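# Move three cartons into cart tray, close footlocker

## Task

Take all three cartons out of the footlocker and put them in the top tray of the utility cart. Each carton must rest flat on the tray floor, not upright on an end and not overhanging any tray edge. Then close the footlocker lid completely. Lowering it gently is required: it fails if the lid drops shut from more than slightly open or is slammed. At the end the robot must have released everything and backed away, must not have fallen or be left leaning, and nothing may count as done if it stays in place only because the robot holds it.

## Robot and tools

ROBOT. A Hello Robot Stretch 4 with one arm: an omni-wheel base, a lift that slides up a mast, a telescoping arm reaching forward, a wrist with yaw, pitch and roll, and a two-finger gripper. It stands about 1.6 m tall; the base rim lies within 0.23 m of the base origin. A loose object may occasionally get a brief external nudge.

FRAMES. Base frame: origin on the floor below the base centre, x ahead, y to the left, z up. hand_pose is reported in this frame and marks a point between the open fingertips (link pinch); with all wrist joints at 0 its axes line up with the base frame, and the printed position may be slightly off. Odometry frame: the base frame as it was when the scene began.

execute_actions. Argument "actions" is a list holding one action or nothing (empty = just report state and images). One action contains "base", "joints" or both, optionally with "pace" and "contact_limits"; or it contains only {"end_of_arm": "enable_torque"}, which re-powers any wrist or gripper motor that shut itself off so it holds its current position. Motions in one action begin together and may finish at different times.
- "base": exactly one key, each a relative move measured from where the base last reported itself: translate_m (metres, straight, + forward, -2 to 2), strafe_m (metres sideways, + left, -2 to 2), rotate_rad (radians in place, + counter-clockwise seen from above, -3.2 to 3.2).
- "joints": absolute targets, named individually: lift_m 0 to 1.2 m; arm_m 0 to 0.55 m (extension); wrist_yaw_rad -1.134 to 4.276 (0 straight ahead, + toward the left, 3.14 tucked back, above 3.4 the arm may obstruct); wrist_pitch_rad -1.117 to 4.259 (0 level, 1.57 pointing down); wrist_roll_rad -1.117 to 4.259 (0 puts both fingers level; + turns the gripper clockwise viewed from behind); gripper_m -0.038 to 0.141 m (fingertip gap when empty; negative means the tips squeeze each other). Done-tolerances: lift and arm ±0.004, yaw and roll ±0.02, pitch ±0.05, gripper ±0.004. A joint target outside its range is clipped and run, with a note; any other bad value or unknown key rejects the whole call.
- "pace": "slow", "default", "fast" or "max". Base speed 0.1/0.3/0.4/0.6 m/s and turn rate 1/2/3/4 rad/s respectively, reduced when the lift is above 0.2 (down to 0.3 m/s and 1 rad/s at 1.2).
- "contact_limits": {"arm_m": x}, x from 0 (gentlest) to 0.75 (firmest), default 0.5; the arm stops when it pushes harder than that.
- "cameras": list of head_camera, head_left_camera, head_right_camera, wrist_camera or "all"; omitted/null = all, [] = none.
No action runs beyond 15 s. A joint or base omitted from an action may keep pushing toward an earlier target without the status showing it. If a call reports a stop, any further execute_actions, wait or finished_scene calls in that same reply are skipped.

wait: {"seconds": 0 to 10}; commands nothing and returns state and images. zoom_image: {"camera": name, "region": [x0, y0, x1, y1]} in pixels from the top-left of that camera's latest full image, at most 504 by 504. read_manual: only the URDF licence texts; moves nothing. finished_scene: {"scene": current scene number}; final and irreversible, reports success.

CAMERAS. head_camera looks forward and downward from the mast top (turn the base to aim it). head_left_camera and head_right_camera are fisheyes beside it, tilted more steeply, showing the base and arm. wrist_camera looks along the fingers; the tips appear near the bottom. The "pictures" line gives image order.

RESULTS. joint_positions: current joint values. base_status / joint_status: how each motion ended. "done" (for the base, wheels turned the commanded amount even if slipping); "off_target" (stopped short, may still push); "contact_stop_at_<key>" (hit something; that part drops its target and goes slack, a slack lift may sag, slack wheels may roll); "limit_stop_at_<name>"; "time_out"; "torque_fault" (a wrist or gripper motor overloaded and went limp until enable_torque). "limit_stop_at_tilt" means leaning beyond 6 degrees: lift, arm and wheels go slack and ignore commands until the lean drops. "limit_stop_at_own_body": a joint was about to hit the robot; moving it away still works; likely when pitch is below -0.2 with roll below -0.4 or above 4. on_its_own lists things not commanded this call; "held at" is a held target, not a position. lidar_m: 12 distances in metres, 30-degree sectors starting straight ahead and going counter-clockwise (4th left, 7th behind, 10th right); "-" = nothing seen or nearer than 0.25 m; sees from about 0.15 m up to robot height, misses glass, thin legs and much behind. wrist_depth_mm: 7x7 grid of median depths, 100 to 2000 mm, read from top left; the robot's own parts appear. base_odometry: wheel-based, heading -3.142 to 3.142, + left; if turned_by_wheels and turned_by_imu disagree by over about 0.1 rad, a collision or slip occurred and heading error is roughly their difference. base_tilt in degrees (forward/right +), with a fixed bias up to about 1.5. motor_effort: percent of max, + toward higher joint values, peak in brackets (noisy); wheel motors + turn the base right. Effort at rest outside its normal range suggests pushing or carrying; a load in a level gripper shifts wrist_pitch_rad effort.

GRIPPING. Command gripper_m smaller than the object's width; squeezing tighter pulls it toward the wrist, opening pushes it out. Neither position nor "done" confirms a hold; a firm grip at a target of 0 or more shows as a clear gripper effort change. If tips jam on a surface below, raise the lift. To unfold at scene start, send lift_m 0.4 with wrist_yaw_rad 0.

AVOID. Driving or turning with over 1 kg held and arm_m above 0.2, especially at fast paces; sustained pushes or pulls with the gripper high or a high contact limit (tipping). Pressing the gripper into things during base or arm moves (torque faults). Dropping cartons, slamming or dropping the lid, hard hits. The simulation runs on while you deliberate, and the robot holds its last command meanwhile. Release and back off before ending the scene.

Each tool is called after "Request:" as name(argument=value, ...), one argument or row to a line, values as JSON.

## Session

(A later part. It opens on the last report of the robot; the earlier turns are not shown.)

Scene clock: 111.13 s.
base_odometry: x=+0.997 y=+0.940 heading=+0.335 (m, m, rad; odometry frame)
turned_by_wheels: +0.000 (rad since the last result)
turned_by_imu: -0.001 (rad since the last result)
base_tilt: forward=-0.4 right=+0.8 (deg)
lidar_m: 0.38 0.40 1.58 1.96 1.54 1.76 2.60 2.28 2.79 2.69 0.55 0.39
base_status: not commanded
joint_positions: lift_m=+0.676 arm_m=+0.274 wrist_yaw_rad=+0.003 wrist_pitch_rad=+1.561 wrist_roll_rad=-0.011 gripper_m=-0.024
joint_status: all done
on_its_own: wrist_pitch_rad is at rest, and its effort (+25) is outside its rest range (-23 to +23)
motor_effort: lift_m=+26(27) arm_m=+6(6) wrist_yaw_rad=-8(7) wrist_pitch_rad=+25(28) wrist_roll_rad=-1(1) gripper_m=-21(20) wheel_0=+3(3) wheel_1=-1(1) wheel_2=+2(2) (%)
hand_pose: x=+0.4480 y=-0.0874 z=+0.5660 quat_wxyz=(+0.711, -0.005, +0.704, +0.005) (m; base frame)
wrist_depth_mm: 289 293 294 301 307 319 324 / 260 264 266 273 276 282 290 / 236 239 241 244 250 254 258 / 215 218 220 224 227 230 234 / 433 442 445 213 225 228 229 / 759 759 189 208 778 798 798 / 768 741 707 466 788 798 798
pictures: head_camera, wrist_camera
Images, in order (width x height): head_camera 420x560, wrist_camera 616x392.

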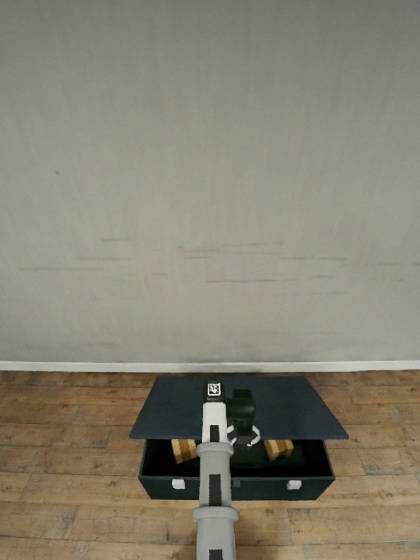

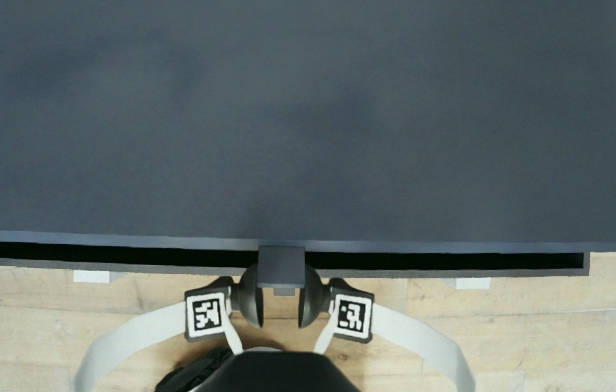

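Request:
execute_actions(
  actions=[
    {"joints":{"lift_m":0.727,"arm_m":0.325},"pace":"slow"},
  ],
  cameras=[],
)

Request:
execute_actions(
  actions=[
    {"joints":{"lift_m":0.772,"arm_m":0.37},"pace":"slow"},
  ],
  cameras=["wrist_camera","head_camera"],
)

Scene clock: 116.87 s.
base_odometry: x=+0.997 y=+0.940 heading=+0.335 (m, m, rad; odometry frame)
turned_by_wheels: +0.000 (rad since the last result)
turned_by_imu: -0.002 (rad since the last result)
base_tilt: forward=-0.4 right=+0.7 (deg)
lidar_m: 0.37 0.39 1.59 1.98 1.57 1.77 2.60 2.28 2.84 2.71 0.57 0.41
base_status: not commanded
joint_positions: lift_m=+0.727 arm_m=+0.323 wrist_yaw_rad=-0.003 wrist_pitch_rad=+1.579 wrist_roll_rad=-0.011 gripper_m=-0.025
joint_status: all done
on_its_own: wrist_pitch_rad is at rest, and its effort (-26) is outside its rest range (-23 to +23)
motor_effort: lift_m=+21(27) arm_m=+10(11) wrist_yaw_rad=+10(15) wrist_pitch_rad=-26(44) wrist_roll_rad=-1(2) gripper_m=-19(20) wheel_0=+2(2) wheel_1=-1(1) wheel_2=-3(3) (%)
hand_pose: x=+0.4913 y=-0.0874 z=+0.6165 quat_wxyz=(+0.704, -0.003, +0.710, +0.003) (m; base frame)
wrist_depth_mm: 324 330 336 343 351 359 370 / 286 289 291 296 303 310 317 / 249 252 256 260 266 270 274 / 222 224 228 232 234 237 240 / 508 218 220 216 223 227 377 / 798 496 194 211 512 854 866 / 809 488 778 149 842 854 866
pictures: none
No camera images: the call's "cameras" was empty. Leave "cameras" out to get every camera's image.

Scene clock: 118.50 s.
base_odometry: x=+0.997 y=+0.940 heading=+0.335 (m, m, rad; odometry frame)
turned_by_wheels: +0.000 (rad since the last result)
turned_by_imu: -0.001 (rad since the last result)
base_tilt: forward=-0.6 right=+0.7 (deg)
lidar_m: 0.37 0.39 1.59 1.96 1.53 1.74 2.60 2.28 2.82 2.70 0.58 0.40
base_status: not commanded
joint_positions: lift_m=+0.772 arm_m=+0.368 wrist_yaw_rad=-0.004 wrist_pitch_rad=+1.585 wrist_roll_rad=-0.011 gripper_m=-0.025
joint_status: all done
on_its_own: wrist_yaw_rad is at rest, and its effort (+15) is outside its rest range (-13 to +13); wrist_pitch_rad is at rest, and its effort (-44) is outside its rest range (-23 to +23)
motor_effort: lift_m=+20(26) arm_m=+12(12) wrist_yaw_rad=+15(14) wrist_pitch_rad=-44(43) wrist_roll_rad=-1(1) gripper_m=-18(22) wheel_0=+3(3) wheel_1=+0(1) wheel_2=-3(3) (%)
hand_pose: x=+0.5343 y=-0.0874 z=+0.6616 quat_wxyz=(+0.702, -0.002, +0.712, +0.002) (m; base frame)
wrist_depth_mm: 392 402 404 415 430 445 462 / 325 329 330 336 343 357 370 / 268 272 274 278 285 290 297 / 229 231 236 238 242 247 249 / 216 217 218 218 224 226 574 / 842 559 193 214 554 904 917 / 854 517 866 521 891 891 917
pictures: head_camera, wrist_camera
Images, in order (width x height): head_camera 420x560, wrist_camera 616x392.

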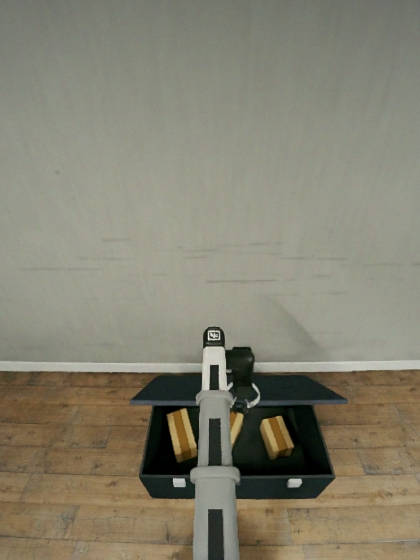

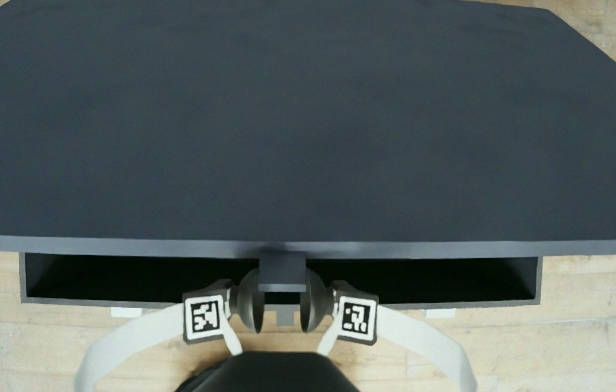

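Request:
execute_actions(
  actions=[
    {"joints":{"lift_m":0.807,"arm_m":0.395},"pace":"slow"},
  ],
  cameras=[],
)

Scene clock: 122.93 s.
base_odometry: x=+0.997 y=+0.940 heading=+0.335 (m, m, rad; odometry frame)
turned_by_wheels: +0.000 (rad since the last result)
turned_by_imu: -0.002 (rad since the last result)
base_tilt: forward=-0.5 right=+0.7 (deg)
lidar_m: 0.38 0.40 1.56 1.96 1.58 1.74 2.59 2.29 2.79 2.69 0.55 0.39
base_status: not commanded
joint_positions: lift_m=+0.806 arm_m=+0.394 wrist_yaw_rad=+0.002 wrist_pitch_rad=+1.566 wrist_roll_rad=-0.011 gripper_m=-0.024
joint_status: all done
motor_effort: lift_m=+26(27) arm_m=+7(12) wrist_yaw_rad=-3(14) wrist_pitch_rad=+10(42) wrist_roll_rad=-1(2) gripper_m=-23(21) wheel_0=+2(2) wheel_1=-1(1) wheel_2=-1(3) (%)
hand_pose: x=+0.5660 y=-0.0874 z=+0.6960 quat_wxyz=(+0.709, -0.005, +0.706, +0.005) (m; base frame)
wrist_depth_mm: 500 521 530 539 732 931 946 / 377 379 382 394 404 424 445 / 291 294 298 306 310 320 327 / 236 240 246 250 254 258 263 / 574 225 225 222 229 232 946 / 647 634 193 215 609 654 946 / 878 521 917 357 904 917 946
pictures: none
No camera images: the call's "cameras" was empty. Leave "cameras" out to get every camera's image.

Request:
execute_actions(
  actions=[
    {"joints":{"lift_m":0.837,"arm_m":0.447},"pace":"slow"},
  ],
  cameras=[],
)

Request:
execute_actions(
  actions=[
    {"joints":{"lift_m":0.862,"arm_m":0.50},"pace":"slow"},
  ],
  cameras=["wrist_camera","head_camera"],
)

Scene clock: 127.83 s.
base_odometry: x=+0.997 y=+0.940 heading=+0.335 (m, m, rad; odometry frame)
turned_by_wheels: +0.000 (rad since the last result)
turned_by_imu: -0.002 (rad since the last result)
base_tilt: forward=-0.5 right=+0.7 (deg)
lidar_m: 0.39 0.40 1.55 2.00 1.57 1.77 2.60 2.30 2.81 2.68 0.56 0.40
base_status: not commanded
joint_positions: lift_m=+0.837 arm_m=+0.445 wrist_yaw_rad=-0.003 wrist_pitch_rad=+1.581 wrist_roll_rad=-0.011 gripper_m=-0.025
joint_status: all done
on_its_own: wrist_pitch_rad is at rest, and its effort (-33) is outside its rest range (-23 to +23)
motor_effort: lift_m=+19(27) arm_m=+11(13) wrist_yaw_rad=+11(11) wrist_pitch_rad=-33(33) wrist_roll_rad=-2(1) gripper_m=-16(22) wheel_0=+2(2) wheel_1=-1(1) wheel_2=-3(3) (%)
hand_pose: x=+0.6126 y=-0.0874 z=+0.7267 quat_wxyz=(+0.703, -0.003, +0.711, +0.003) (m; base frame)
wrist_depth_mm: 904 917 917 931 946 976 976 / 469 462 469 488 508 530 976 / 322 327 330 336 345 355 366 / 248 251 256 259 262 267 272 / 224 224 225 227 231 234 991 / 683 750 193 221 732 723 991 / 917 379 768 387 946 976 991
pictures: none
No camera images: the call's "cameras" was empty. Leave "cameras" out to get every camera's image.

Scene clock: 129.57 s.
base_odometry: x=+0.997 y=+0.940 heading=+0.335 (m, m, rad; odometry frame)
turned_by_wheels: +0.000 (rad since the last result)
turned_by_imu: -0.001 (rad since the last result)
base_tilt: forward=-0.5 right=+0.6 (deg)
lidar_m: 0.37 0.40 1.56 1.97 1.57 1.77 2.58 2.29 2.81 2.70 0.54 0.39
base_status: not commanded
joint_positions: lift_m=+0.862 arm_m=+0.498 wrist_yaw_rad=-0.002 wrist_pitch_rad=+1.578 wrist_roll_rad=-0.011 gripper_m=-0.025
joint_status: all done
motor_effort: lift_m=+18(26) arm_m=+10(13) wrist_yaw_rad=+8(12) wrist_pitch_rad=-23(35) wrist_roll_rad=-2(1) gripper_m=-16(20) wheel_0=+1(1) wheel_1=-1(1) wheel_2=-2(3) (%)
hand_pose: x=+0.6666 y=-0.0874 z=+0.7517 quat_wxyz=(+0.704, -0.003, +0.710, +0.003) (m; base frame)
wrist_depth_mm: 917 917 931 931 917 917 917 / 946 946 946 960 991 976 1008 / 384 389 399 402 421 439 459 / 260 267 272 277 281 287 294 / 220 223 228 227 236 238 1008 / 691 788 194 221 878 820 991 / 931 621 683 407 654 707 1025
pictures: head_camera, wrist_camera
Images, in order (width x height): head_camera 420x560, wrist_camera 616x392.

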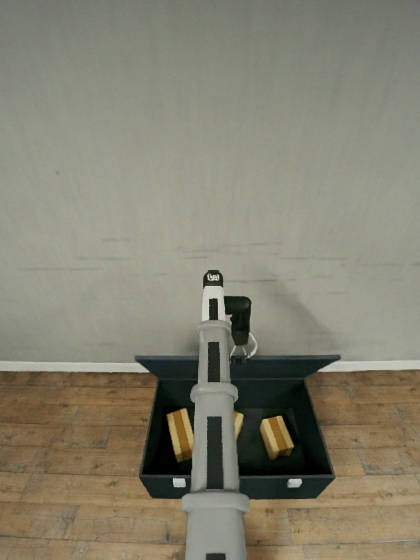

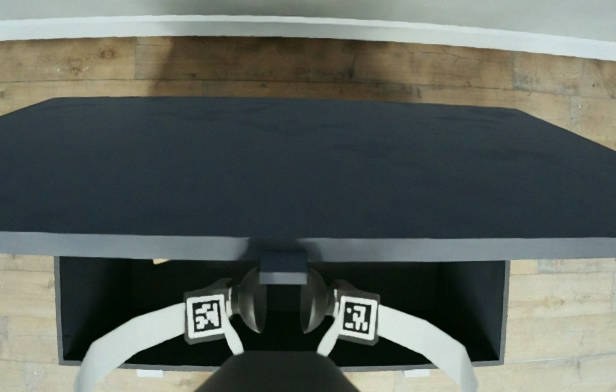

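Request:
execute_actions(
  actions=[
    {"base":{"translate_m":0.055},"joints":{"lift_m":0.88},"pace":"slow"},
  ],
  cameras=[],
)

Request:
execute_actions(
  actions=[
    {"base":{"translate_m":0.055},"joints":{"lift_m":0.889},"pace":"slow"},
  ],
  cameras=[],
)

Request:
execute_actions(
  actions=[
    {"joints":{"lift_m":0.891,"arm_m":0.548},"pace":"slow"},
  ],
)

Scene clock: 135.23 s.
base_odometry: x=+1.048 y=+0.958 heading=+0.335 (m, m, rad; odometry frame)
turned_by_wheels: +0.000 (rad since the last result)
turned_by_imu: -0.002 (rad since the last result)
base_tilt: forward=-0.4 right=+0.7 (deg)
lidar_m: 0.34 0.33 1.48 1.97 1.61 1.78 2.67 2.32 2.79 2.71 0.49 0.32
base_status: done
joint_positions: lift_m=+0.880 arm_m=+0.499 wrist_yaw_rad=-0.002 wrist_pitch_rad=+1.575 wrist_roll_rad=-0.011 gripper_m=-0.025
joint_status: all done
motor_effort: lift_m=+18(27) arm_m=+7(10) wrist_yaw_rad=+6(8) wrist_pitch_rad=-14(23) wrist_roll_rad=-2(1) gripper_m=-15(20) wheel_0=+2(4) wheel_1=+0(2) wheel_2=-2(5) (%)
hand_pose: x=+0.6681 y=-0.0874 z=+0.7697 quat_wxyz=(+0.705, -0.003, +0.709, +0.003) (m; base frame)
wrist_depth_mm: 831 820 842 842 831 788 788 / 946 946 976 976 991 1008 1025 / 554 559 574 603 627 1008 1042 / 287 293 300 307 315 325 332 / 221 227 225 226 230 234 1025 / 960 788 194 222 183 831 1025 / 946 427 778 445 732 715 1025
pictures: none
No camera images: the call's "cameras" was empty. Leave "cameras" out to get every camera's image.

Scene clock: 137.00 s.
base_odometry: x=+1.100 y=+0.976 heading=+0.335 (m, m, rad; odometry frame)
turned_by_wheels: +0.000 (rad since the last result)
turned_by_imu: -0.001 (rad since the last result)
base_tilt: forward=-0.4 right=+0.8 (deg)
lidar_m: 0.27 0.30 1.44 1.97 1.66 1.79 2.71 2.37 2.81 2.70 0.41 0.25
base_status: done
joint_positions: lift_m=+0.889 arm_m=+0.499 wrist_yaw_rad=-0.001 wrist_pitch_rad=+1.573 wrist_roll_rad=-0.011 gripper_m=-0.025
joint_status: all done
motor_effort: lift_m=+18(24) arm_m=+7(7) wrist_yaw_rad=+4(5) wrist_pitch_rad=-9(16) wrist_roll_rad=-1(2) gripper_m=-16(19) wheel_0=+1(4) wheel_1=+0(5) wheel_2=-2(9) (%)
hand_pose: x=+0.6689 y=-0.0874 z=+0.7787 quat_wxyz=(+0.706, -0.004, +0.708, +0.004) (m; base frame)
wrist_depth_mm: 683 691 699 699 683 661 654 / 960 976 991 991 946 917 946 / 960 960 976 991 1008 1042 1025 / 340 349 362 377 392 407 424 / 223 229 222 223 228 229 244 / 976 788 193 222 184 842 1025 / 960 445 878 508 854 768 1025
pictures: none
No camera images: the call's "cameras" was empty. Leave "cameras" out to get every camera's image.

Scene clock: 138.67 s.
base_odometry: x=+1.100 y=+0.976 heading=+0.335 (m, m, rad; odometry frame)
turned_by_wheels: +0.000 (rad since the last result)
turned_by_imu: -0.001 (rad since the last result)
base_tilt: forward=-0.3 right=+0.8 (deg)
lidar_m: 0.28 0.29 1.43 1.99 1.66 1.80 2.71 2.37 2.84 2.70 0.42 0.28
base_status: not commanded
joint_positions: lift_m=+0.891 arm_m=+0.547 wrist_yaw_rad=+0.000 wrist_pitch_rad=+1.571 wrist_roll_rad=-0.011 gripper_m=-0.025
joint_status: all done
motor_effort: lift_m=+19(19) arm_m=+8(11) wrist_yaw_rad=+1(4) wrist_pitch_rad=-1(8) wrist_roll_rad=-2(2) gripper_m=-13(15) wheel_0=+1(1) wheel_1=+0(1) wheel_2=+0(2) (%)
hand_pose: x=+0.7175 y=-0.0874 z=+0.7806 quat_wxyz=(+0.707, -0.004, +0.707, +0.004) (m; base frame)
wrist_depth_mm: 585 574 591 585 569 559 559 / 820 842 878 866 842 820 788 / 976 976 1008 991 1008 1025 1078 / 496 549 621 991 1008 1008 1025 / 647 788 854 219 222 750 1042 / 976 842 183 199 866 842 1042 / 960 143 931 564 946 798 1042
pictures: head_camera, head_left_camera, head_right_camera, wrist_camera
Images, in order (width x height): head_camera 420x560, head_left_camera 420x672, head_right_camera 420x672, wrist_camera 616x392.

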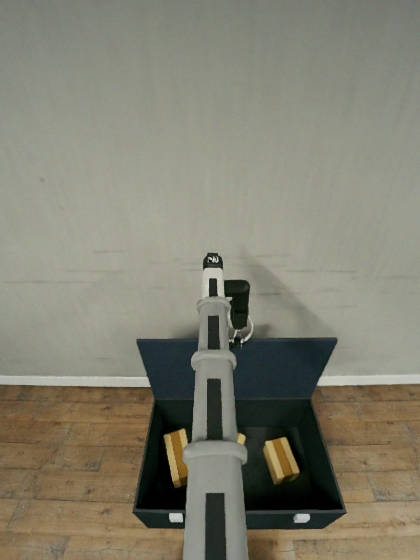

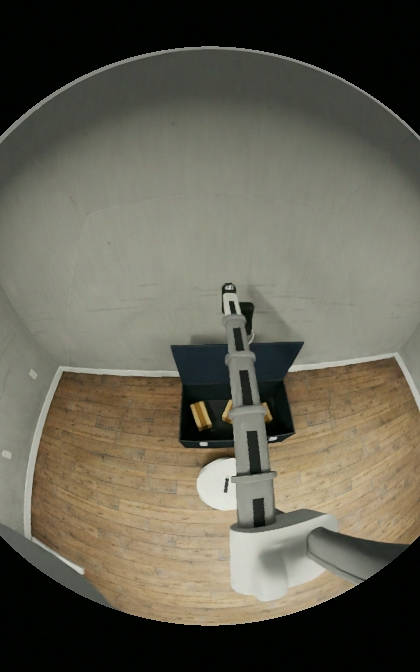

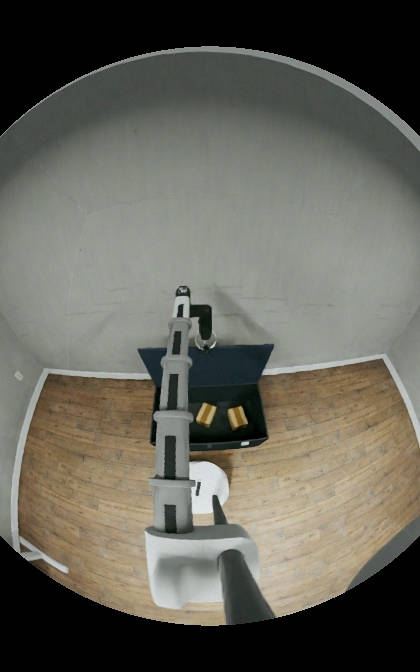

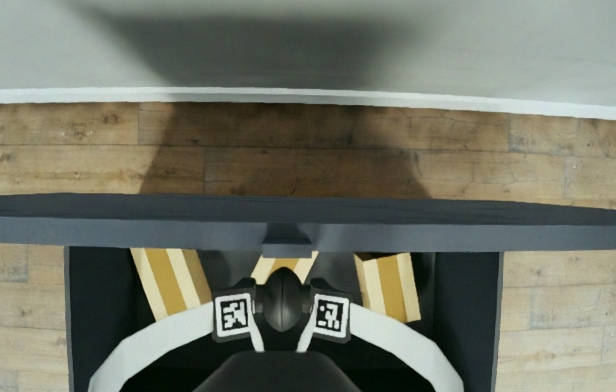

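Request:
execute_actions(
  actions=[
    {"joints":{"lift_m":0.865},"pace":"slow"},
  ],
  cameras=["wrist_camera","head_right_camera"],
)

Scene clock: 143.17 s.
base_odometry: x=+1.100 y=+0.976 heading=+0.335 (m, m, rad; odometry frame)
turned_by_wheels: +0.000 (rad since the last result)
turned_by_imu: -0.002 (rad since the last result)
base_tilt: forward=-0.4 right=+0.6 (deg)
lidar_m: 0.26 0.27 1.41 1.99 1.66 1.80 2.70 2.36 2.82 2.71 0.41 0.29
base_status: not commanded
joint_positions: lift_m=+0.865 arm_m=+0.547 wrist_yaw_rad=+0.000 wrist_pitch_rad=+1.571 wrist_roll_rad=-0.011 gripper_m=-0.025
joint_status: all done
motor_effort: lift_m=+13(18) arm_m=+8(8) wrist_yaw_rad=+3(2) wrist_pitch_rad=+0(2) wrist_roll_rad=-2(1) gripper_m=-15(14) wheel_0=+1(1) wheel_1=+0(0) wheel_2=+0(0) (%)
hand_pose: x=+0.7175 y=-0.0874 z=+0.7551 quat_wxyz=(+0.707, -0.004, +0.707, +0.004) (m; base frame)
wrist_depth_mm: 580 580 585 585 574 564 554 / 842 866 854 854 854 809 778 / 931 960 960 976 976 991 1025 / 480 535 603 960 976 1008 991 / 187 189 191 194 196 199 1008 / 946 820 182 198 842 788 1008 / 946 143 946 564 960 798 991
pictures: head_right_camera, wrist_camera
Images, in order (width x height): head_right_camera 420x672, wrist_camera 616x392.

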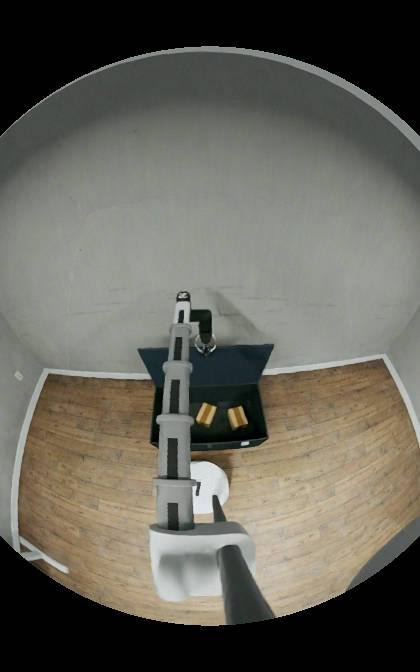

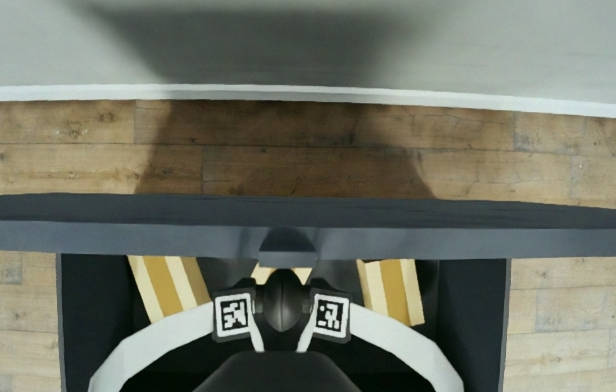

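Now nudge the lid farther via pitch.

Request:
execute_actions(
  actions=[
    {"joints":{"wrist_pitch_rad":1.45},"pace":"slow"},
  ],
  cameras=["wrist_camera","head_right_camera"],
)

Scene clock: 144.93 s.
base_odometry: x=+1.100 y=+0.976 heading=+0.335 (m, m, rad; odometry frame)
turned_by_wheels: +0.000 (rad since the last result)
turned_by_imu: -0.001 (rad since the last result)
base_tilt: forward=-0.5 right=+0.7 (deg)
lidar_m: 0.26 0.29 1.43 1.98 1.66 1.75 2.71 2.36 2.80 2.70 0.45 0.29
base_status: not commanded
joint_positions: lift_m=+0.865 arm_m=+0.547 wrist_yaw_rad=+0.000 wrist_pitch_rad=+1.451 wrist_roll_rad=-0.011 gripper_m=-0.025
joint_status: all done
motor_effort: lift_m=+13(13) arm_m=+8(8) wrist_yaw_rad=+2(4) wrist_pitch_rad=-2(15) wrist_roll_rad=-1(2) gripper_m=-14(12) wheel_0=+1(0) wheel_1=+0(0) wheel_2=+0(0) (%)
hand_pose: x=+0.7519 y=-0.0874 z=+0.7572 quat_wxyz=(+0.748, -0.004, +0.663, +0.004) (m; base frame)
wrist_depth_mm: 270 271 273 277 273 274 274 / 310 310 315 317 317 317 310 / 370 377 375 384 379 379 379 / 469 469 466 466 469 477 477 / 621 615 609 615 627 634 1008 / 683 798 182 198 931 788 991 / 676 143 788 492 788 741 976
pictures: head_right_camera, wrist_camera
Images, in order (width x height): head_right_camera 420x672, wrist_camera 616x392.

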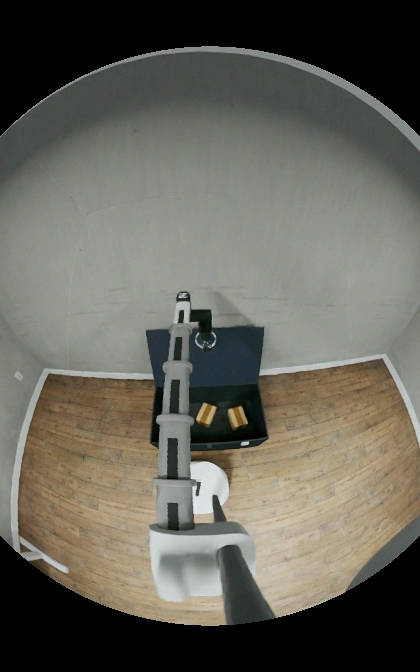

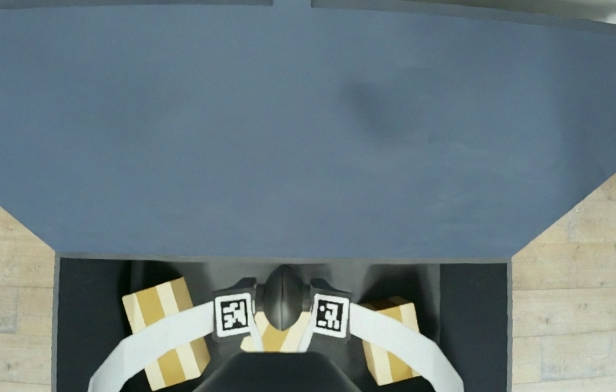

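Request:
execute_actions(
  actions=[
    {"joints":{"wrist_pitch_rad":1.57,"arm_m":0.3,"lift_m":0.8,"gripper_m":0.12}},
  ],
  cameras=["wrist_camera","head_camera"],
)

Scene clock: 149.60 s.
base_odometry: x=+1.100 y=+0.976 heading=+0.335 (m, m, rad; odometry frame)
turned_by_wheels: +0.000 (rad since the last result)
turned_by_imu: -0.002 (rad since the last result)
base_tilt: forward=-0.5 right=+0.8 (deg)
lidar_m: 0.26 0.25 1.43 1.97 1.65 1.77 2.73 2.38 2.81 2.71 0.43 0.29
base_status: not commanded
joint_positions: lift_m=+0.800 arm_m=+0.301 wrist_yaw_rad=+0.000 wrist_pitch_rad=+1.570 wrist_roll_rad=-0.011 gripper_m=+0.120
joint_status: all done
motor_effort: lift_m=+13(14) arm_m=-8(9) wrist_yaw_rad=+1(2) wrist_pitch_rad=+0(4) wrist_roll_rad=+0(1) gripper_m=+0(12) wheel_0=+1(1) wheel_1=+0(0) wheel_2=+0(0) (%)
hand_pose: x=+0.4726 y=-0.0874 z=+0.6901 quat_wxyz=(+0.707, -0.004, +0.707, +0.004) (m; base frame)
wrist_depth_mm: 554 539 554 554 554 544 741 / 634 759 750 750 741 654 946 / 640 759 878 778 891 750 960 / 603 759 878 891 768 759 946 / 609 854 878 866 891 741 946 / 603 208 691 699 200 647 931 / 891 891 759 151 946 931 946
pictures: head_camera, wrist_camera
Images, in order (width x height): head_camera 420x560, wrist_camera 616x392.

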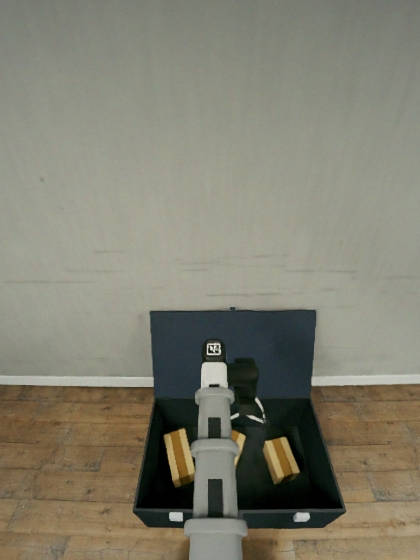

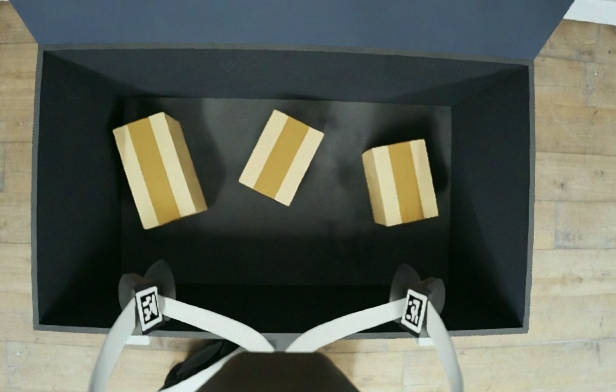

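Request:
zoom_image(
  camera="wrist_camera",
  region=[90, 90, 470, 250],
)

Region (90, 90, 470, 250) of wrist_camera's 616x392 image, scaled by 1.326; it fills the top 212 rows of this view, and the rest is white.

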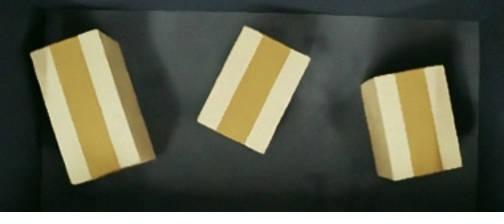

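Request:
execute_actions(
  actions=[
    {"joints":{"arm_m":0.405,"lift_m":0.45,"gripper_m":0.138,"wrist_roll_rad":0.45}},
  ],
  cameras=["wrist_camera","head_camera"],
)

Scene clock: 165.13 s.
base_odometry: x=+1.100 y=+0.976 heading=+0.335 (m, m, rad; odometry frame)
turned_by_wheels: +0.000 (rad since the last result)
turned_by_imu: -0.002 (rad since the last result)
base_tilt: forward=-0.5 right=+0.8 (deg)
lidar_m: 0.28 0.28 1.41 1.98 1.67 1.77 2.72 2.35 2.80 2.71 0.42 0.26
base_status: not commanded
joint_positions: lift_m=+0.450 arm_m=+0.404 wrist_yaw_rad=+0.000 wrist_pitch_rad=+1.570 wrist_roll_rad=+0.450 gripper_m=+0.138
joint_status: all done
motor_effort: lift_m=+13(13) arm_m=+8(7) wrist_yaw_rad=+2(2) wrist_pitch_rad=-1(2) wrist_roll_rad=+0(4) gripper_m=-2(2) wheel_0=+0(1) wheel_1=+0(0) wheel_2=+0(0) (%)
hand_pose: x=+0.5747 y=-0.0874 z=+0.3401 quat_wxyz=(+0.690, +0.158, +0.689, -0.158) (m; base frame)
wrist_depth_mm: 202 220 260 334 462 525 424 / 220 270 357 508 544 549 455 / 296 394 535 544 544 436 504 / 449 525 421 424 549 430 525 / 452 521 418 424 544 554 559 / 407 200 415 535 213 554 508 / 404 413 535 147 539 469 427
pictures: head_camera, wrist_camera
Images, in order (width x height): head_camera 420x560, wrist_camera 616x392.

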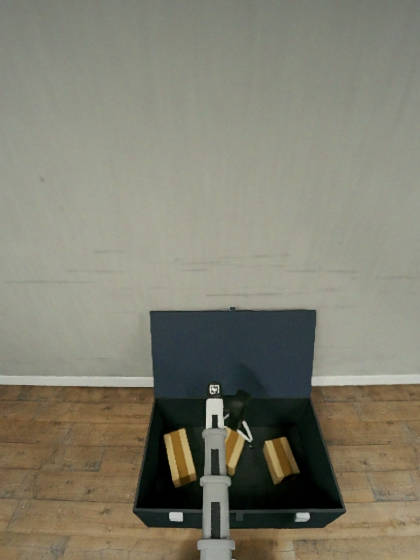

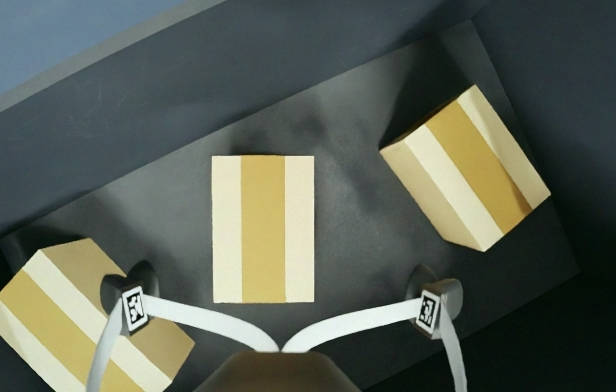

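Request:
execute_actions(
  actions=[
    {"base":{"strafe_m":0.022},"joints":{"arm_m":0.415,"lift_m":0.31,"gripper_m":0.141}},
  ],
  cameras=["wrist_camera"],
)

Scene clock: 169.57 s.
base_odometry: x=+1.093 y=+0.997 heading=+0.335 (m, m, rad; odometry frame)
turned_by_wheels: +0.000 (rad since the last result)
turned_by_imu: -0.002 (rad since the last result)
base_tilt: forward=-0.5 right=+0.7 (deg)
lidar_m: 0.26 0.29 1.40 1.97 1.63 1.76 2.71 2.41 2.87 2.72 0.41 0.30
base_status: done
joint_positions: lift_m=+0.310 arm_m=+0.414 wrist_yaw_rad=+0.000 wrist_pitch_rad=+1.570 wrist_roll_rad=+0.450 gripper_m=+0.141
joint_status: all done
motor_effort: lift_m=+13(13) arm_m=+8(8) wrist_yaw_rad=+2(2) wrist_pitch_rad=+0(0) wrist_roll_rad=+1(0) gripper_m=+3(2) wheel_0=+1(7) wheel_1=+0(7) wheel_2=+1(4) (%)
hand_pose: x=+0.5847 y=-0.0874 z=+0.2001 quat_wxyz=(+0.690, +0.158, +0.689, -0.158) (m; base frame)
wrist_depth_mm: 163 192 240 309 402 413 413 / 203 248 329 397 404 404 293 / 274 362 392 283 404 320 293 / 387 392 279 281 402 389 294 / 384 384 279 282 407 410 338 / 332 193 282 282 215 413 413 / 290 364 397 148 407 415 415
pictures: wrist_camera
Images, in order (width x height): wrist_camera 616x392.

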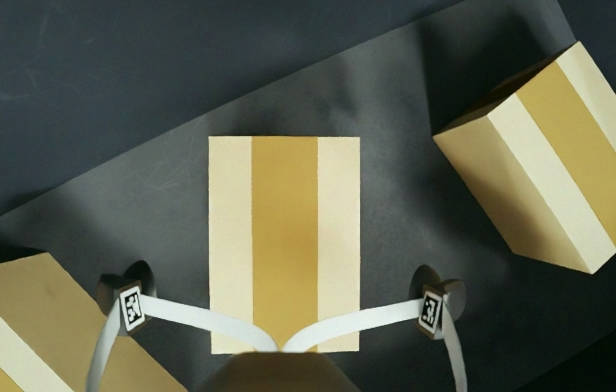

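Request:
execute_actions(
  actions=[
    {"joints":{"lift_m":0.2}},
  ],
  cameras=["wrist_camera"],
)

Request:
execute_actions(
  actions=[
    {"joints":{"gripper_m":0.05}},
  ],
  cameras=["wrist_camera"],
)

Scene clock: 174.43 s.
base_odometry: x=+1.093 y=+0.997 heading=+0.335 (m, m, rad; odometry frame)
turned_by_wheels: +0.000 (rad since the last result)
turned_by_imu: -0.002 (rad since the last result)
base_tilt: forward=-0.6 right=+0.7 (deg)
lidar_m: 0.27 0.31 1.40 1.95 1.63 1.73 2.72 2.39 2.84 2.72 0.42 0.29
base_status: not commanded
joint_positions: lift_m=+0.201 arm_m=+0.414 wrist_yaw_rad=+0.000 wrist_pitch_rad=+1.571 wrist_roll_rad=+0.450 gripper_m=+0.141
joint_status: all done
motor_effort: lift_m=+9(13) arm_m=+8(8) wrist_yaw_rad=+2(0) wrist_pitch_rad=-4(3) wrist_roll_rad=+0(0) gripper_m=-1(0) wheel_0=+0(1) wheel_1=+0(0) wheel_2=+1(0) (%)
hand_pose: x=+0.5843 y=-0.0874 z=+0.0904 quat_wxyz=(+0.689, +0.158, +0.689, -0.158) (m; base frame)
wrist_depth_mm: 163 192 238 293 294 300 301 / 200 243 287 291 296 300 240 / 271 286 172 174 177 300 243 / 282 285 172 175 178 300 286 / 282 283 172 174 177 300 304 / 281 183 172 175 177 300 304 / 281 286 172 147 179 300 304
pictures: wrist_camera
Images, in order (width x height): wrist_camera 616x392.

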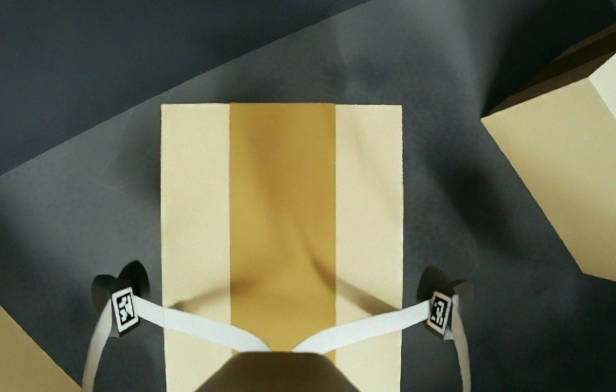

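Scene clock: 176.37 s.
base_odometry: x=+1.093 y=+0.997 heading=+0.335 (m, m, rad; odometry frame)
turned_by_wheels: +0.000 (rad since the last result)
turned_by_imu: -0.001 (rad since the last result)
base_tilt: forward=-0.6 right=+0.6 (deg)
lidar_m: 0.28 0.31 1.41 1.95 1.65 1.73 2.72 2.40 2.86 2.73 0.41 0.27
base_status: not commanded
joint_positions: lift_m=+0.200 arm_m=+0.414 wrist_yaw_rad=+0.000 wrist_pitch_rad=+1.570 wrist_roll_rad=+0.450 gripper_m=+0.050
joint_status: all done
motor_effort: lift_m=+13(13) arm_m=+8(8) wrist_yaw_rad=+2(2) wrist_pitch_rad=-1(3) wrist_roll_rad=-1(1) gripper_m=-20(21) wheel_0=+1(1) wheel_1=+0(0) wheel_2=+0(1) (%)
hand_pose: x=+0.5846 y=-0.0874 z=+0.0901 quat_wxyz=(+0.690, +0.158, +0.689, -0.158) (m; base frame)
wrist_depth_mm: 163 193 240 289 293 296 298 / 203 244 285 287 294 296 236 / 274 281 164 165 168 300 245 / 277 282 163 166 168 298 285 / 278 282 163 166 168 297 301 / 279 169 164 166 167 298 300 / 271 282 151 144 167 298 300
pictures: wrist_camera
Images, in order (width x height): wrist_camera 616x392.

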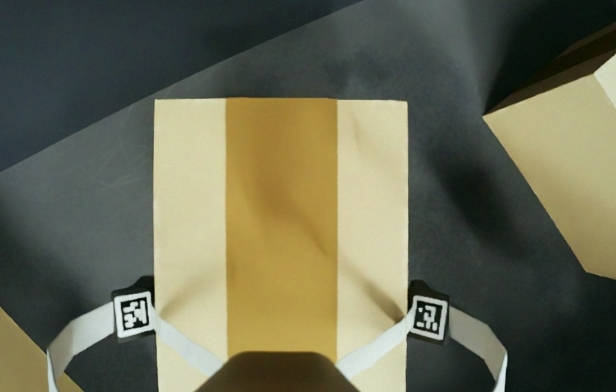

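Request:
execute_actions(
  actions=[
    {"joints":{"lift_m":0.62}},
  ],
  cameras=["wrist_camera"],
)

Scene clock: 180.50 s.
base_odometry: x=+1.093 y=+0.997 heading=+0.335 (m, m, rad; odometry frame)
turned_by_wheels: +0.000 (rad since the last result)
turned_by_imu: -0.002 (rad since the last result)
base_tilt: forward=-0.4 right=+0.7 (deg)
lidar_m: 0.28 0.25 1.42 1.95 1.64 1.72 2.70 2.38 2.83 2.73 0.40 0.33
base_status: not commanded
joint_positions: lift_m=+0.620 arm_m=+0.414 wrist_yaw_rad=+0.000 wrist_pitch_rad=+1.570 wrist_roll_rad=+0.450 gripper_m=+0.050
joint_status: all done
motor_effort: lift_m=+23(24) arm_m=+8(8) wrist_yaw_rad=+2(2) wrist_pitch_rad=+1(2) wrist_roll_rad=-1(0) gripper_m=-21(19) wheel_0=+0(1) wheel_1=+0(0) wheel_2=+1(1) (%)
hand_pose: x=+0.5847 y=-0.0874 z=+0.5093 quat_wxyz=(+0.690, +0.158, +0.689, -0.158) (m; base frame)
wrist_depth_mm: 267 294 329 368 424 535 449 / 300 329 368 421 723 634 480 / 343 370 164 166 169 654 535 / 418 521 164 165 168 654 585 / 603 574 164 165 168 732 627 / 535 170 163 165 168 597 535 / 469 585 151 145 167 469 439
pictures: wrist_camera
Images, in order (width x height): wrist_camera 616x392.

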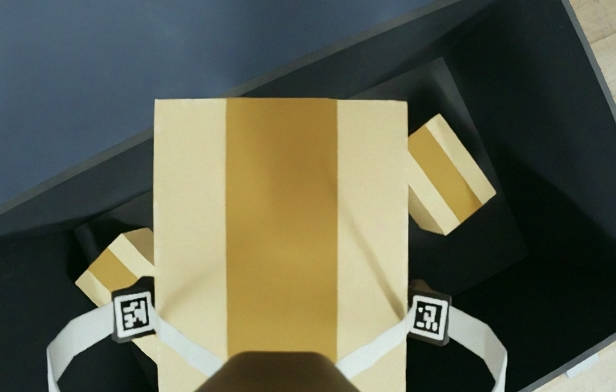

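Request:
execute_actions(
  actions=[
    {"base":{"translate_m":-0.3},"joints":{"arm_m":0.12,"wrist_roll_rad":0}},
  ],
  cameras=[],
)

Request:
execute_actions(
  actions=[
    {"base":{"rotate_rad":-2.075}},
  ],
  cameras=["head_camera"],
)

Request:
execute_actions(
  actions=[
    {"base":{"translate_m":2.0},"pace":"fast"},
  ],
  cameras=[],
)

Request:
execute_actions(
  actions=[
    {"base":{"translate_m":0.73},"joints":{"lift_m":1.1}},
  ],
  cameras=[],
)

Request:
execute_actions(
  actions=[
    {"base":{"rotate_rad":-1.65}},
  ],
)

Scene clock: 196.13 s.
base_odometry: x=+0.810 y=+0.898 heading=+0.335 (m, m, rad; odometry frame)
turned_by_wheels: +0.000 (rad since the last result)
turned_by_imu: -0.002 (rad since the last result)
base_tilt: forward=-0.4 right=+0.8 (deg)
lidar_m: 0.57 0.59 1.86 1.94 1.47 1.73 2.38 2.13 2.15 2.74 1.83 0.59
base_status: done
joint_positions: lift_m=+0.620 arm_m=+0.121 wrist_yaw_rad=+0.000 wrist_pitch_rad=+1.570 wrist_roll_rad=+0.000 gripper_m=+0.050
joint_status: all done
motor_effort: lift_m=+23(23) arm_m=-8(11) wrist_yaw_rad=+1(0) wrist_pitch_rad=-1(0) wrist_roll_rad=-2(7) gripper_m=-23(20) wheel_0=+0(5) wheel_1=+0(6) wheel_2=+0(13) (%)
hand_pose: x=+0.2924 y=-0.0874 z=+0.5093 quat_wxyz=(+0.707, +0.000, +0.707, +0.000) (m; base frame)
wrist_depth_mm: 699 585 603 603 597 580 759 / 699 715 715 732 741 732 750 / 699 715 163 166 168 741 750 / 699 715 163 165 167 759 750 / 699 723 164 165 168 759 750 / 699 169 164 165 167 732 750 / 699 508 151 144 167 732 750
pictures: none
No camera images: the call's "cameras" was empty. Leave "cameras" out to get every camera's image.

Scene clock: 198.47 s.
base_odometry: x=+0.810 y=+0.898 heading=-1.740 (m, m, rad; odometry frame)
turned_by_wheels: -2.075 (rad since the last result)
turned_by_imu: -2.079 (rad since the last result)
base_tilt: forward=-0.4 right=+0.6 (deg)
lidar_m: 2.31 2.73 1.79 0.59 0.54 0.61 1.94 1.96 1.44 1.73 2.39 2.12
base_status: done
joint_positions: lift_m=+0.620 arm_m=+0.121 wrist_yaw_rad=+0.000 wrist_pitch_rad=+1.570 wrist_roll_rad=+0.000 gripper_m=+0.050
joint_status: not commanded
motor_effort: lift_m=+23(23) arm_m=-8(8) wrist_yaw_rad=+1(2) wrist_pitch_rad=+1(1) wrist_roll_rad=-2(3) gripper_m=-20(20) wheel_0=+1(4) wheel_1=-1(9) wheel_2=-2(8) (%)
hand_pose: x=+0.2925 y=-0.0874 z=+0.5093 quat_wxyz=(+0.707, +0.000, +0.707, +0.000) (m; base frame)
wrist_depth_mm: 699 715 732 732 741 759 759 / 699 715 723 723 723 759 750 / 715 715 164 166 168 732 759 / 707 699 164 166 168 750 768 / 707 699 164 165 168 750 759 / 707 169 163 165 168 750 750 / 699 508 151 144 168 741 768
pictures: head_camera
Images, in order (width x height): head_camera 420x560.

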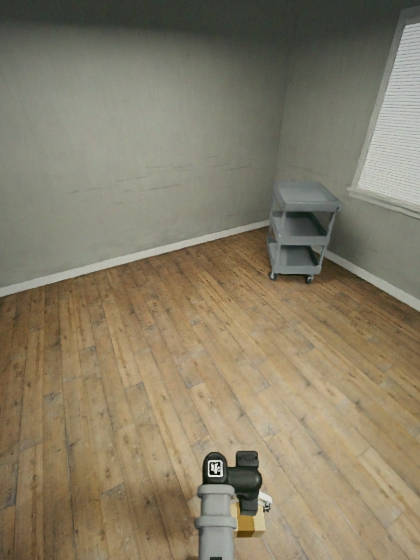

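Scene clock: 204.83 s.
base_odometry: x=+0.473 y=-1.073 heading=-1.740 (m, m, rad; odometry frame)
turned_by_wheels: +0.000 (rad since the last result)
turned_by_imu: -0.002 (rad since the last result)
base_tilt: forward=-0.5 right=+0.8 (deg)
lidar_m: 1.01 0.96 1.02 1.50 2.22 1.99 2.31 2.91 2.03 0.59 0.57 0.91
base_status: done
joint_positions: lift_m=+0.620 arm_m=+0.121 wrist_yaw_rad=+0.000 wrist_pitch_rad=+1.570 wrist_roll_rad=+0.000 gripper_m=+0.050
joint_status: not commanded
motor_effort: lift_m=+23(23) arm_m=-8(8) wrist_yaw_rad=+3(1) wrist_pitch_rad=+1(1) wrist_roll_rad=-2(2) gripper_m=-22(21) wheel_0=-1(6) wheel_1=+0(3) wheel_2=+1(13) (%)
hand_pose: x=+0.2925 y=-0.0874 z=+0.5093 quat_wxyz=(+0.707, +0.000, +0.707, +0.000) (m; base frame)
wrist_depth_mm: 715 715 715 715 732 741 750 / 707 715 732 732 723 750 750 / 699 715 164 165 168 741 759 / 707 723 164 165 168 750 750 / 699 715 163 166 168 741 750 / 699 169 163 165 167 750 759 / 707 512 151 145 167 750 759
pictures: none
No camera images: the call's "cameras" was empty. Leave "cameras" out to get every camera's image.

Scene clock: 208.77 s.
base_odometry: x=+0.349 y=-1.793 heading=-1.740 (m, m, rad; odometry frame)
turned_by_wheels: +0.000 (rad since the last result)
turned_by_imu: -0.002 (rad since the last result)
base_tilt: forward=-0.4 right=+0.7 (deg)
lidar_m: 0.34 0.33 0.37 0.53 1.63 2.66 2.78 0.82 0.62 0.60 1.12 0.37
base_status: done
joint_positions: lift_m=+1.100 arm_m=+0.121 wrist_yaw_rad=+0.000 wrist_pitch_rad=+1.570 wrist_roll_rad=+0.000 gripper_m=+0.050
joint_status: all done
motor_effort: lift_m=+23(23) arm_m=-8(8) wrist_yaw_rad=+0(1) wrist_pitch_rad=-1(0) wrist_roll_rad=-1(3) gripper_m=-23(20) wheel_0=-1(5) wheel_1=+0(4) wheel_2=+2(7) (%)
hand_pose: x=+0.2925 y=-0.0874 z=+0.9893 quat_wxyz=(+0.707, +0.000, +0.707, +0.000) (m; base frame)
wrist_depth_mm: 160 191 242 320 462 809 1078 / 195 240 306 436 820 1205 1160 / 259 304 164 166 168 1255 1229 / 379 480 164 165 169 1229 1255 / 691 1078 163 166 167 1255 1229 / 1160 169 163 166 168 1042 1098 / 1160 1182 151 144 167 1098 768
pictures: none
No camera images: the call's "cameras" was empty. Leave "cameras" out to get every camera's image.

Scene clock: 211.33 s.
base_odometry: x=+0.349 y=-1.793 heading=+2.893 (m, m, rad; odometry frame)
turned_by_wheels: -1.650 (rad since the last result)
turned_by_imu: -1.654 (rad since the last result)
base_tilt: forward=-0.5 right=+0.8 (deg)
lidar_m: 0.61 1.12 0.51 0.36 0.32 0.35 0.48 1.25 2.63 2.65 3.57 0.65
base_status: done
joint_positions: lift_m=+1.100 arm_m=+0.121 wrist_yaw_rad=+0.000 wrist_pitch_rad=+1.570 wrist_roll_rad=+0.000 gripper_m=+0.050
joint_status: not commanded
motor_effort: lift_m=+22(23) arm_m=-8(8) wrist_yaw_rad=+1(1) wrist_pitch_rad=+0(0) wrist_roll_rad=-2(4) gripper_m=-23(18) wheel_0=-1(4) wheel_1=+0(3) wheel_2=+1(0) (%)
hand_pose: x=+0.2925 y=-0.0874 z=+0.9894 quat_wxyz=(+0.707, +0.000, +0.707, +0.000) (m; base frame)
wrist_depth_mm: 1182 1182 732 732 741 759 1255 / 1182 1160 1205 1060 1060 1229 1255 / 1182 1182 164 166 168 1229 1255 / 1118 1182 163 166 168 1229 1255 / 1008 1182 164 165 168 1229 1255 / 854 169 163 165 167 1255 1255 / 741 960 151 144 167 1205 1229
pictures: head_camera, head_left_camera, head_right_camera, wrist_camera
Images, in order (width x height): head_camera 420x560, head_left_camera 420x672, head_right_camera 420x672, wrist_camera 616x392.

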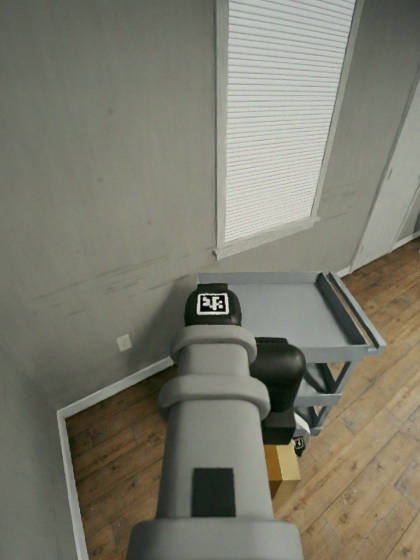

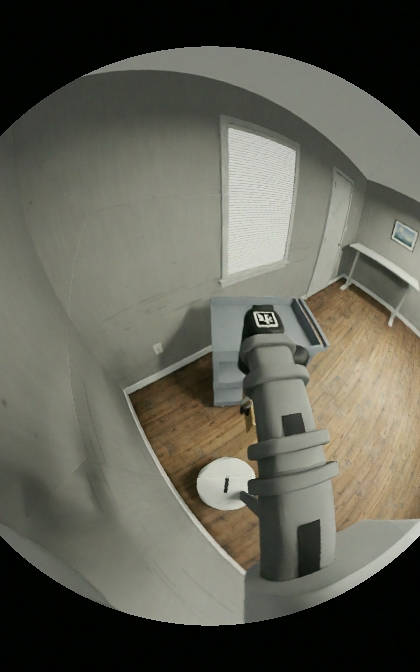

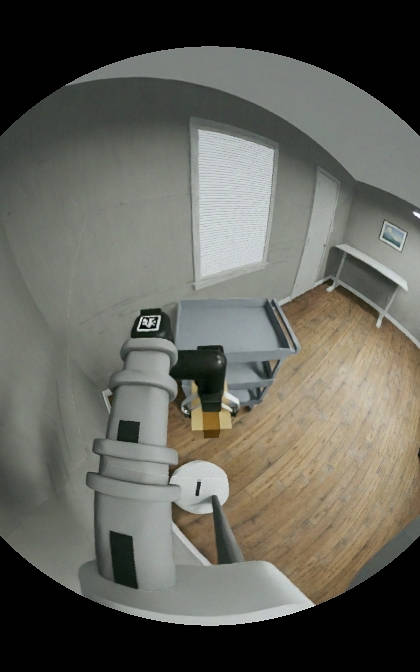

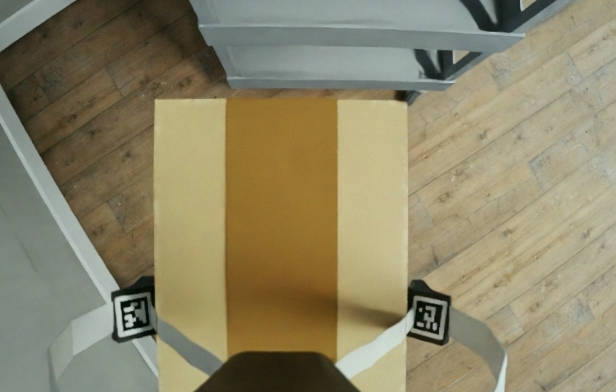

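Request:
execute_actions(
  actions=[
    {"base":{"translate_m":0.3},"joints":{"arm_m":0.40}},
  ],
)

Scene clock: 218.93 s.
base_odometry: x=+0.059 y=-1.719 heading=+2.893 (m, m, rad; odometry frame)
turned_by_wheels: +0.000 (rad since the last result)
turned_by_imu: -0.002 (rad since the last result)
base_tilt: forward=-0.4 right=+0.7 (deg)
lidar_m: 0.28 0.89 0.77 0.53 0.48 0.51 0.68 1.74 2.74 2.90 0.48 0.32
base_status: done
joint_positions: lift_m=+1.100 arm_m=+0.399 wrist_yaw_rad=+0.000 wrist_pitch_rad=+1.570 wrist_roll_rad=+0.000 gripper_m=+0.050
joint_status: all done
motor_effort: lift_m=+22(22) arm_m=+8(8) wrist_yaw_rad=+2(2) wrist_pitch_rad=-2(2) wrist_roll_rad=-1(2) gripper_m=-19(21) wheel_0=+0(3) wheel_1=+0(3) wheel_2=+2(10) (%)
hand_pose: x=+0.5697 y=-0.0874 z=+0.9894 quat_wxyz=(+0.707, +0.000, +0.707, +0.000) (m; base frame)
wrist_depth_mm: 615 392 394 399 399 394 399 / 750 410 413 415 421 427 430 / 960 377 164 165 168 427 430 / 1138 377 164 165 168 427 433 / 1182 377 164 165 168 433 433 / 1182 170 163 165 168 424 430 / 1078 379 151 144 167 424 433
pictures: head_camera, head_left_camera, head_right_camera, wrist_camera
Images, in order (width x height): head_camera 420x560, head_left_camera 420x672, head_right_camera 420x672, wrist_camera 616x392.

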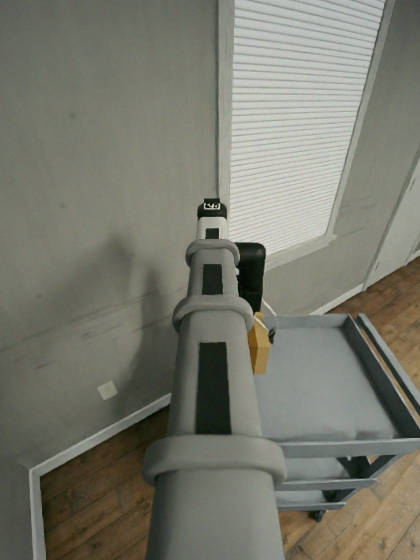

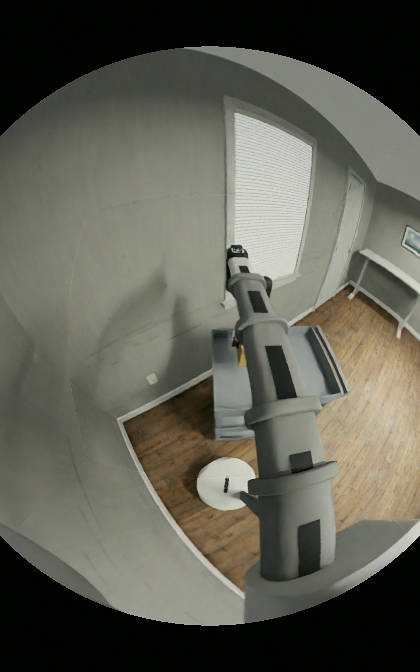

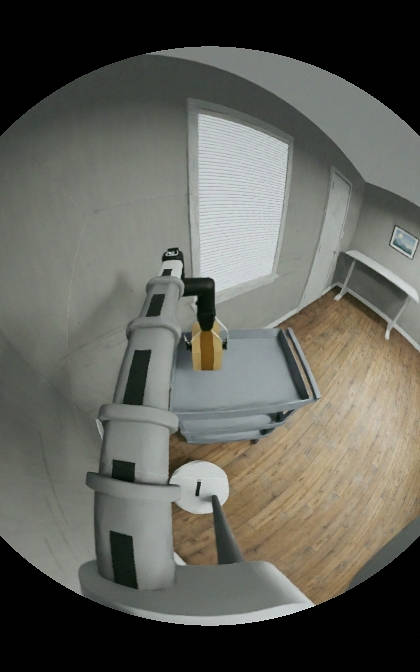

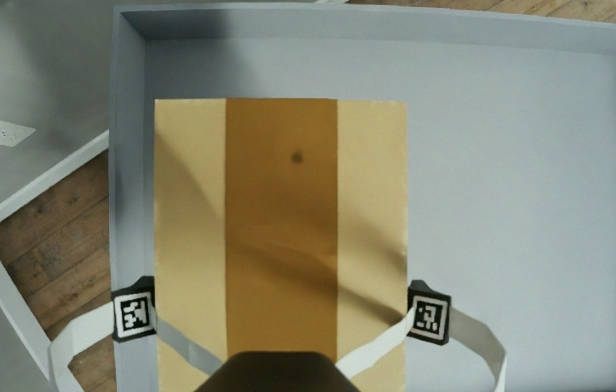

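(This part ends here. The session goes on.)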